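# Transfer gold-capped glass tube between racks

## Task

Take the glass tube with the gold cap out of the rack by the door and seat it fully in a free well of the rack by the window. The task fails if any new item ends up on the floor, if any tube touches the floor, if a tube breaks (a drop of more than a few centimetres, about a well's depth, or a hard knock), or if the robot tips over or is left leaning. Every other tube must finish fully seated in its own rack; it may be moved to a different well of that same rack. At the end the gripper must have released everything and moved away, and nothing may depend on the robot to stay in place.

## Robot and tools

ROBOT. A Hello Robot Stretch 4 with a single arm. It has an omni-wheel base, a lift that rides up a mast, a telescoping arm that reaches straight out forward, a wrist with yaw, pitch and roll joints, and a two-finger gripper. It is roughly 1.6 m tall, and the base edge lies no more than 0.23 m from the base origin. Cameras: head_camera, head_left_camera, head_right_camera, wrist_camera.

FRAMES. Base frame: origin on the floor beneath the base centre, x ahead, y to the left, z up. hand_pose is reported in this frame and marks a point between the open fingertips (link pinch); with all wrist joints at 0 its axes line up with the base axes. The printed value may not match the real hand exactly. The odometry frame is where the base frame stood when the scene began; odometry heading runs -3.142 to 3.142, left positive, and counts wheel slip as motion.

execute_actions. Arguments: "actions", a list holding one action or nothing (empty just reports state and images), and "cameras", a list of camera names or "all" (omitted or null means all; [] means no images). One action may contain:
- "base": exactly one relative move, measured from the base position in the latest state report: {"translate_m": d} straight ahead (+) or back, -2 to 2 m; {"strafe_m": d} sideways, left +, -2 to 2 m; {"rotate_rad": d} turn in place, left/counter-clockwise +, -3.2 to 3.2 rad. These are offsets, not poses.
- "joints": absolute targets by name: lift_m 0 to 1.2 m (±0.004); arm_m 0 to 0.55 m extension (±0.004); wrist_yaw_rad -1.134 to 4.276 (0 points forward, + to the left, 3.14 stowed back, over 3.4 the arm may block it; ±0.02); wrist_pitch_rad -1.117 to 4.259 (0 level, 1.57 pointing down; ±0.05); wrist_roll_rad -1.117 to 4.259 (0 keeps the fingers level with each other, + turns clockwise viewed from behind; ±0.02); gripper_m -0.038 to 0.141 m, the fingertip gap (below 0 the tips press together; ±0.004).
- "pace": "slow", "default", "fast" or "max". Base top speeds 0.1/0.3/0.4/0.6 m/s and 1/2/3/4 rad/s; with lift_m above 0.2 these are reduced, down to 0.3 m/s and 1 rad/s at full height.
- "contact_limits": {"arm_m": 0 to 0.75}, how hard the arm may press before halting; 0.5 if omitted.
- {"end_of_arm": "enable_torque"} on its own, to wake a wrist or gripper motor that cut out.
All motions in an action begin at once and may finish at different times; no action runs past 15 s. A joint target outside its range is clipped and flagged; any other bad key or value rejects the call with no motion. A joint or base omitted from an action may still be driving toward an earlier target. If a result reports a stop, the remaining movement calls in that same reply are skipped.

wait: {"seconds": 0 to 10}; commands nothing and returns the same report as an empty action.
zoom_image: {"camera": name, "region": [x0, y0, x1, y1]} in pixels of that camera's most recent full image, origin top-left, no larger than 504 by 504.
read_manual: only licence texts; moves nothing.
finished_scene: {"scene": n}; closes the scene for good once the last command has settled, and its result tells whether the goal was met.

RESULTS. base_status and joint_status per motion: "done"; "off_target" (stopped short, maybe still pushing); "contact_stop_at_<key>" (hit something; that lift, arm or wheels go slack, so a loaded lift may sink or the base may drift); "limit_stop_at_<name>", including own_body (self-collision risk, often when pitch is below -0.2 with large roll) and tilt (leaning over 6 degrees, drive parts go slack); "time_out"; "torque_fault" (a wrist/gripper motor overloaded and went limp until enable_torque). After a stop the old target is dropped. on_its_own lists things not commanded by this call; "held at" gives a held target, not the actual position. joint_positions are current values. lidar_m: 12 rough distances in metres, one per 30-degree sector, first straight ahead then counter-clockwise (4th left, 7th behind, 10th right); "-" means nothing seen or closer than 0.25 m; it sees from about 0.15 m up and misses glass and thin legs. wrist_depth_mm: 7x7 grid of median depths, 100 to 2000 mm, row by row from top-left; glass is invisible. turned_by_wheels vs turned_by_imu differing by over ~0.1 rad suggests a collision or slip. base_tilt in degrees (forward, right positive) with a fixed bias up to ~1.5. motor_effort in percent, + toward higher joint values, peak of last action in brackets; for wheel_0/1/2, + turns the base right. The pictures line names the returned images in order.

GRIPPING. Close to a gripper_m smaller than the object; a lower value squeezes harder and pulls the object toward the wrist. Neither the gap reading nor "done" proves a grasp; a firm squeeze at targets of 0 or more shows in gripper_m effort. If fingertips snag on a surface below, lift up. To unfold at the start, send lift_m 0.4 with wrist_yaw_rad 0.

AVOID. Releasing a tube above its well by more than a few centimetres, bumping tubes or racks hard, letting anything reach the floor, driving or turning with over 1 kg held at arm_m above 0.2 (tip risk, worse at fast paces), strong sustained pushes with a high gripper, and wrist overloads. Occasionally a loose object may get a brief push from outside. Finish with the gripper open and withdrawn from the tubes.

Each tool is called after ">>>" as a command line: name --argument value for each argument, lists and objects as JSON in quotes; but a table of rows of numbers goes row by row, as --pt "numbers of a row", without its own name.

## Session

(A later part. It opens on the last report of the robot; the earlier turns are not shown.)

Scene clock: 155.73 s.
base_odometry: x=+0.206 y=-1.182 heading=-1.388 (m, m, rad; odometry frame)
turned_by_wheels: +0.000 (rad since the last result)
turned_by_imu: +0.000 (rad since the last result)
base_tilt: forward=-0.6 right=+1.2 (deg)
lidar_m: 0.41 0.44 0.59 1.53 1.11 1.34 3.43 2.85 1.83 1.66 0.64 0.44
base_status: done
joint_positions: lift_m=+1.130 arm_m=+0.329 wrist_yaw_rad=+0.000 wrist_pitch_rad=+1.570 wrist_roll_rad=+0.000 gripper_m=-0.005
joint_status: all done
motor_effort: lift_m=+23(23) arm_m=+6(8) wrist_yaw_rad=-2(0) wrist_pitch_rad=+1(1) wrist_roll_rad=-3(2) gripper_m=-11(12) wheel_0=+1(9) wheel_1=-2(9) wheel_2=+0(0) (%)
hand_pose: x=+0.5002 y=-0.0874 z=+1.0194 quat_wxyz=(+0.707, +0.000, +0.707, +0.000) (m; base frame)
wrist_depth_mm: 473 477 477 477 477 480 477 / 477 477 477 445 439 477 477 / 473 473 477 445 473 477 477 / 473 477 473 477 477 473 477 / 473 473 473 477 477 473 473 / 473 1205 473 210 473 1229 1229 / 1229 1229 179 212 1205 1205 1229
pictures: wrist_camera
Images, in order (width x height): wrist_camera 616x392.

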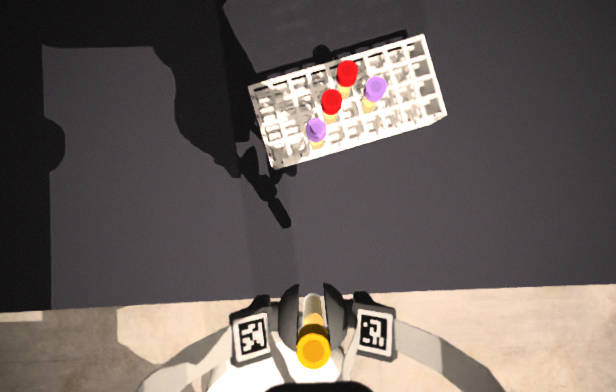

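>>> execute_actions --actions '[{"base":{"strafe_m":-0.128},"joints":{"arm_m":0.50,"lift_m":1.09}}]' --cameras '["wrist_camera"]'

>>> zoom_image --camera "wrist_camera" --region '[150, 180, 420, 392]'

Scene clock: 161.83 s.
base_odometry: x=+0.080 y=-1.205 heading=-1.388 (m, m, rad; odometry frame)
turned_by_wheels: +0.000 (rad since the last result)
turned_by_imu: +0.000 (rad since the last result)
base_tilt: forward=-0.6 right=+1.3 (deg)
lidar_m: 0.42 0.44 0.60 1.64 1.24 1.51 3.43 2.28 1.70 1.53 0.66 0.44
base_status: done
joint_positions: lift_m=+1.090 arm_m=+0.499 wrist_yaw_rad=+0.000 wrist_pitch_rad=+1.570 wrist_roll_rad=+0.000 gripper_m=-0.005
joint_status: all done
motor_effort: lift_m=+15(22) arm_m=+6(6) wrist_yaw_rad=+0(0) wrist_pitch_rad=+0(1) wrist_roll_rad=+1(0) gripper_m=-12(12) wheel_0=+1(11) wheel_1=+0(10) wheel_2=+0(0) (%)
hand_pose: x=+0.6701 y=-0.0874 z=+0.9801 quat_wxyz=(+0.707, +0.000, +0.707, +0.000) (m; base frame)
wrist_depth_mm: 436 436 439 436 439 436 439 / 436 433 436 439 436 436 436 / 436 436 436 436 436 436 439 / 433 433 436 436 433 433 436 / 430 433 379 427 433 436 436 / 436 430 336 211 436 433 436 / 433 433 178 212 436 436 436
pictures: wrist_camera
Images, in order (width x height): wrist_camera 616x392.

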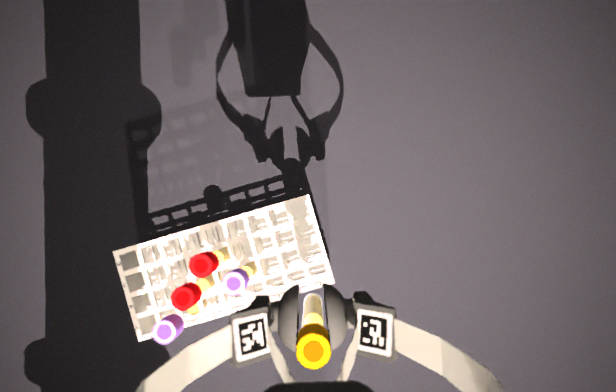

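Region (150, 180, 420, 392) of wrist_camera's 616x392 image, scaled by 1.867; it fills the top 396 rows of this view, and the rest is white.

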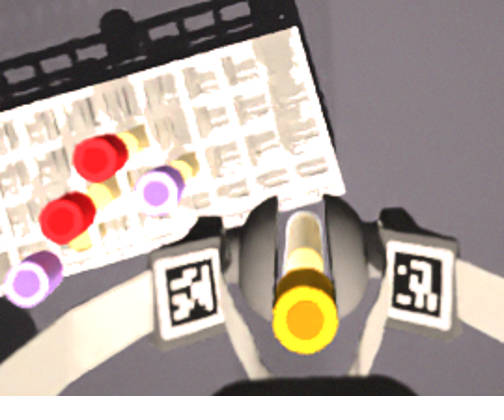

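>>> execute_actions --actions '[{"joints":{"arm_m":0.53,"lift_m":1.055},"pace":"slow"}]' --cameras '["wrist_camera"]'

>>> zoom_image --camera "wrist_camera" --region '[200, 200, 420, 392]'

Scene clock: 172.30 s.
base_odometry: x=+0.080 y=-1.205 heading=-1.388 (m, m, rad; odometry frame)
turned_by_wheels: +0.000 (rad since the last result)
turned_by_imu: +0.000 (rad since the last result)
base_tilt: forward=-0.7 right=+1.3 (deg)
lidar_m: 0.42 0.44 0.60 1.67 1.23 1.49 3.42 2.27 1.69 1.53 0.66 0.45
base_status: not commanded
joint_positions: lift_m=+1.055 arm_m=+0.529 wrist_yaw_rad=+0.000 wrist_pitch_rad=+1.570 wrist_roll_rad=+0.000 gripper_m=-0.005
joint_status: all done
motor_effort: lift_m=+14(17) arm_m=+6(7) wrist_yaw_rad=-1(1) wrist_pitch_rad=+0(1) wrist_roll_rad=-2(1) gripper_m=-13(13) wheel_0=+1(1) wheel_1=+0(0) wheel_2=+0(0) (%)
hand_pose: x=+0.7001 y=-0.0874 z=+0.9451 quat_wxyz=(+0.707, +0.000, +0.707, +0.000) (m; base frame)
wrist_depth_mm: 402 402 402 402 402 402 402 / 402 402 402 402 402 402 404 / 399 399 402 402 402 404 402 / 399 399 399 399 399 402 402 / 399 399 394 394 399 402 402 / 402 364 334 210 402 399 399 / 399 357 178 211 399 399 399
pictures: wrist_camera
Images, in order (width x height): wrist_camera 616x392.

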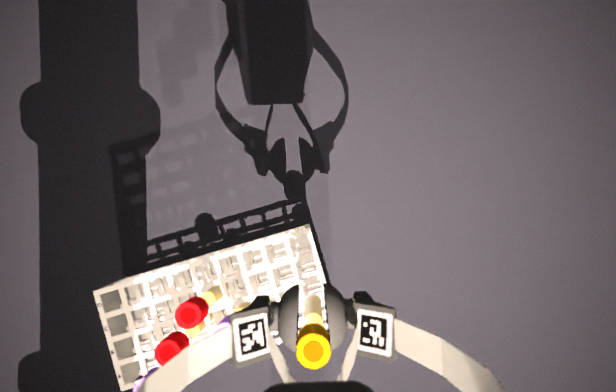

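Region (200, 200, 420, 392) of wrist_camera's 616x392 image, scaled by 2.291; it fills the top 440 rows of this view, and the rest is white.

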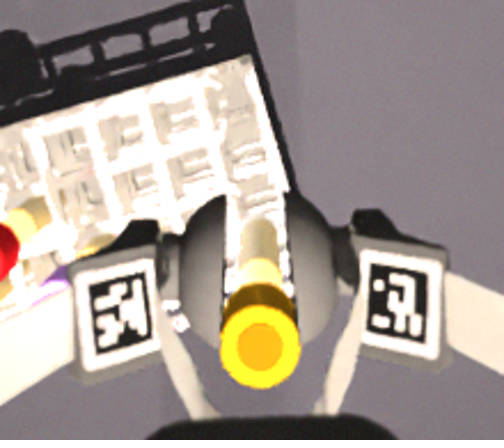

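>>> execute_actions --actions '[{"base":{"strafe_m":-0.002},"joints":{"arm_m":0.527,"lift_m":1.03},"pace":"slow"}]' --cameras '["wrist_camera"]'

>>> zoom_image --camera "wrist_camera" --region '[200, 200, 420, 392]'

Scene clock: 188.30 s.
base_odometry: x=+0.078 y=-1.206 heading=-1.388 (m, m, rad; odometry frame)
turned_by_wheels: +0.000 (rad since the last result)
turned_by_imu: +0.000 (rad since the last result)
base_tilt: forward=-0.6 right=+1.1 (deg)
lidar_m: 0.42 0.43 0.62 1.65 1.23 1.52 3.42 2.26 1.69 1.53 0.63 0.44
base_status: done
joint_positions: lift_m=+1.030 arm_m=+0.528 wrist_yaw_rad=+0.000 wrist_pitch_rad=+1.570 wrist_roll_rad=+0.000 gripper_m=-0.005
joint_status: all done
motor_effort: lift_m=+14(18) arm_m=-6(6) wrist_yaw_rad=+1(0) wrist_pitch_rad=+1(0) wrist_roll_rad=-2(1) gripper_m=-12(13) wheel_0=+2(7) wheel_1=-2(6) wheel_2=+0(0) (%)
hand_pose: x=+0.6992 y=-0.0874 z=+0.9201 quat_wxyz=(+0.707, +0.000, +0.707, +0.000) (m; base frame)
wrist_depth_mm: 377 377 377 377 377 377 377 / 375 377 377 377 377 377 379 / 379 375 375 377 377 377 377 / 375 375 377 377 375 377 377 / 375 375 362 366 377 377 375 / 373 325 319 211 375 375 377 / 375 319 178 212 375 375 375
pictures: wrist_camera
Images, in order (width x height): wrist_camera 616x392.

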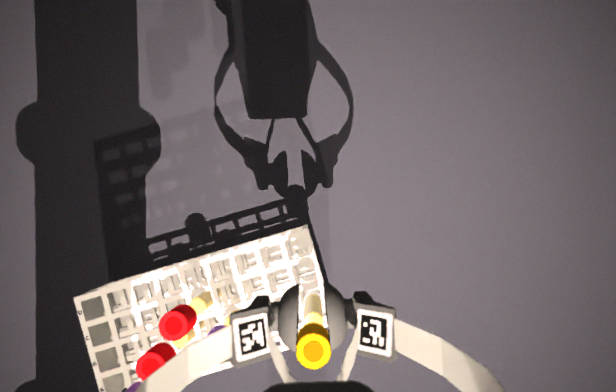

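Region (200, 200, 420, 392) of wrist_camera's 616x392 image, scaled by 2.291; it fills the top 440 rows of this view, and the rest is white.

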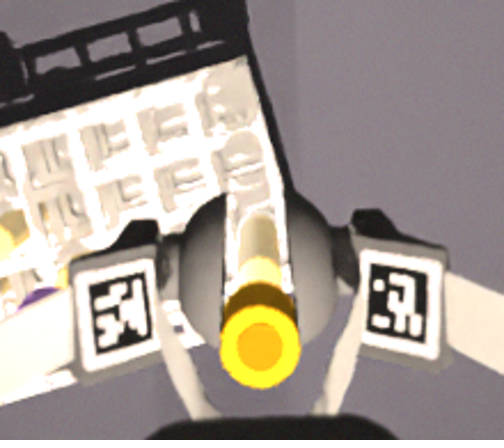

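Appears inserted without shifting. Continue down.

>>> execute_actions --actions '[{"joints":{"lift_m":0.994},"pace":"slow"}]' --cameras '["wrist_camera"]'

>>> execute_actions --actions '[{"joints":{"gripper_m":0.025},"pace":"slow"}]' --cameras '["wrist_camera"]'

Scene clock: 193.40 s.
base_odometry: x=+0.078 y=-1.206 heading=-1.388 (m, m, rad; odometry frame)
turned_by_wheels: +0.000 (rad since the last result)
turned_by_imu: +0.000 (rad since the last result)
base_tilt: forward=-0.7 right=+1.3 (deg)
lidar_m: 0.42 0.46 0.61 1.66 1.24 1.51 3.40 2.26 1.69 1.51 0.64 0.47
base_status: not commanded
joint_positions: lift_m=+0.994 arm_m=+0.528 wrist_yaw_rad=+0.000 wrist_pitch_rad=+1.570 wrist_roll_rad=+0.000 gripper_m=-0.005
joint_status: all done
motor_effort: lift_m=+14(13) arm_m=-6(6) wrist_yaw_rad=+0(1) wrist_pitch_rad=+0(1) wrist_roll_rad=-4(2) gripper_m=-12(14) wheel_0=+1(1) wheel_1=-2(2) wheel_2=+0(0) (%)
hand_pose: x=+0.6992 y=-0.0874 z=+0.8841 quat_wxyz=(+0.707, +0.000, +0.707, +0.000) (m; base frame)
wrist_depth_mm: 340 342 340 342 342 343 342 / 340 342 342 340 342 342 342 / 340 338 342 342 342 342 343 / 340 342 340 342 340 340 342 / 338 340 340 330 340 342 342 / 338 283 282 210 340 342 340 / 338 283 179 212 340 340 340
pictures: wrist_camera
Images, in order (width x height): wrist_camera 616x392.

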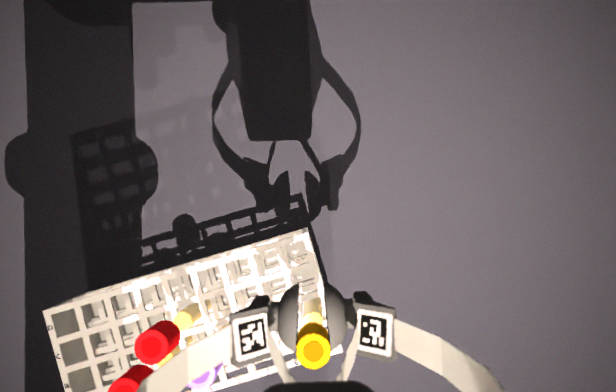

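Scene clock: 194.83 s.
base_odometry: x=+0.078 y=-1.206 heading=-1.388 (m, m, rad; odometry frame)
turned_by_wheels: +0.000 (rad since the last result)
turned_by_imu: +0.000 (rad since the last result)
base_tilt: forward=-0.6 right=+1.2 (deg)
lidar_m: 0.43 0.44 0.59 1.65 1.24 1.51 3.43 2.26 1.68 1.54 0.65 0.46
base_status: not commanded
joint_positions: lift_m=+0.994 arm_m=+0.528 wrist_yaw_rad=+0.000 wrist_pitch_rad=+1.570 wrist_roll_rad=+0.000 gripper_m=+0.025
joint_status: all done
motor_effort: lift_m=+14(14) arm_m=-6(6) wrist_yaw_rad=-1(2) wrist_pitch_rad=+1(0) wrist_roll_rad=-2(2) gripper_m=-4(12) wheel_0=+1(1) wheel_1=-2(2) wheel_2=+0(0) (%)
hand_pose: x=+0.6992 y=-0.0874 z=+0.8841 quat_wxyz=(+0.707, +0.000, +0.707, +0.000) (m; base frame)
wrist_depth_mm: 340 340 340 340 342 342 342 / 340 340 342 340 342 342 342 / 340 340 340 340 340 340 342 / 340 340 340 340 342 342 340 / 340 340 340 332 340 342 342 / 340 285 282 273 340 338 340 / 338 282 186 221 338 340 340
pictures: wrist_camera
Images, in order (width x height): wrist_camera 616x392.

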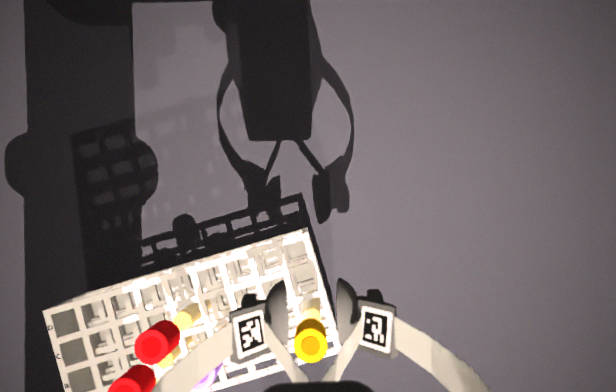

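>>> execute_actions --actions '[{"joints":{"lift_m":1.08}}]' --cameras '[]'

>>> execute_actions --actions '[{"joints":{"arm_m":0.25}}]' --cameras '["wrist_camera"]'

Scene clock: 198.93 s.
base_odometry: x=+0.078 y=-1.206 heading=-1.388 (m, m, rad; odometry frame)
turned_by_wheels: +0.000 (rad since the last result)
turned_by_imu: +0.000 (rad since the last result)
base_tilt: forward=-0.7 right=+1.1 (deg)
lidar_m: 0.40 0.45 0.60 1.65 1.23 1.53 3.41 2.27 1.68 1.53 0.64 0.44
base_status: not commanded
joint_positions: lift_m=+1.080 arm_m=+0.528 wrist_yaw_rad=+0.000 wrist_pitch_rad=+1.570 wrist_roll_rad=+0.000 gripper_m=+0.025
joint_status: all done
motor_effort: lift_m=+23(24) arm_m=-6(6) wrist_yaw_rad=-1(0) wrist_pitch_rad=+1(0) wrist_roll_rad=+0(2) gripper_m=-5(4) wheel_0=+1(2) wheel_1=-2(2) wheel_2=+0(0) (%)
hand_pose: x=+0.6992 y=-0.0874 z=+0.9694 quat_wxyz=(+0.707, +0.000, +0.707, +0.000) (m; base frame)
wrist_depth_mm: 427 424 424 424 427 424 430 / 421 424 427 424 427 427 427 / 424 427 424 427 427 427 424 / 424 424 424 424 424 424 424 / 421 424 415 415 427 424 427 / 424 392 322 317 424 424 424 / 421 424 186 421 424 427 424
pictures: none
No camera images: the call's "cameras" was empty. Leave "cameras" out to get every camera's image.

Scene clock: 200.87 s.
base_odometry: x=+0.078 y=-1.206 heading=-1.388 (m, m, rad; odometry frame)
turned_by_wheels: +0.000 (rad since the last result)
turned_by_imu: +0.000 (rad since the last result)
base_tilt: forward=-0.7 right=+1.2 (deg)
lidar_m: 0.43 0.44 0.60 1.66 1.24 1.52 3.42 2.27 1.69 1.54 0.64 0.44
base_status: not commanded
joint_positions: lift_m=+1.080 arm_m=+0.251 wrist_yaw_rad=+0.000 wrist_pitch_rad=+1.570 wrist_roll_rad=+0.000 gripper_m=+0.025
joint_status: all done
motor_effort: lift_m=+23(23) arm_m=-6(7) wrist_yaw_rad=+1(1) wrist_pitch_rad=-1(0) wrist_roll_rad=+0(1) gripper_m=-5(5) wheel_0=+1(1) wheel_1=-2(2) wheel_2=+0(0) (%)
hand_pose: x=+0.4221 y=-0.0874 z=+0.9694 quat_wxyz=(+0.707, +0.000, +0.707, +0.000) (m; base frame)
wrist_depth_mm: 427 379 379 410 427 427 427 / 424 427 427 427 430 427 427 / 427 424 424 427 424 424 427 / 424 424 424 424 424 427 424 / 1160 1182 1160 1182 1182 1182 1182 / 1182 1160 1160 960 1182 1160 1160 / 1160 1160 186 960 1182 1182 1182
pictures: wrist_camera
Images, in order (width x height): wrist_camera 616x392.

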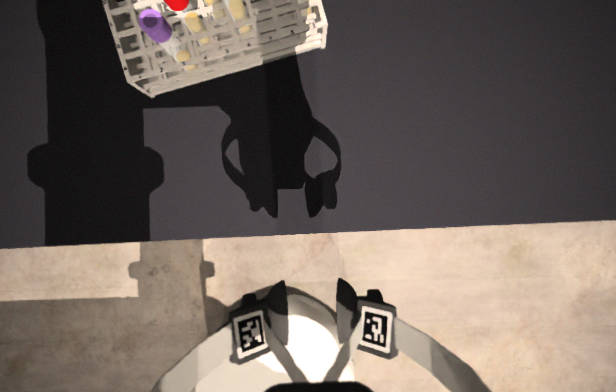

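>>> finished_scene --scene 1

The scene is finished: the task was done.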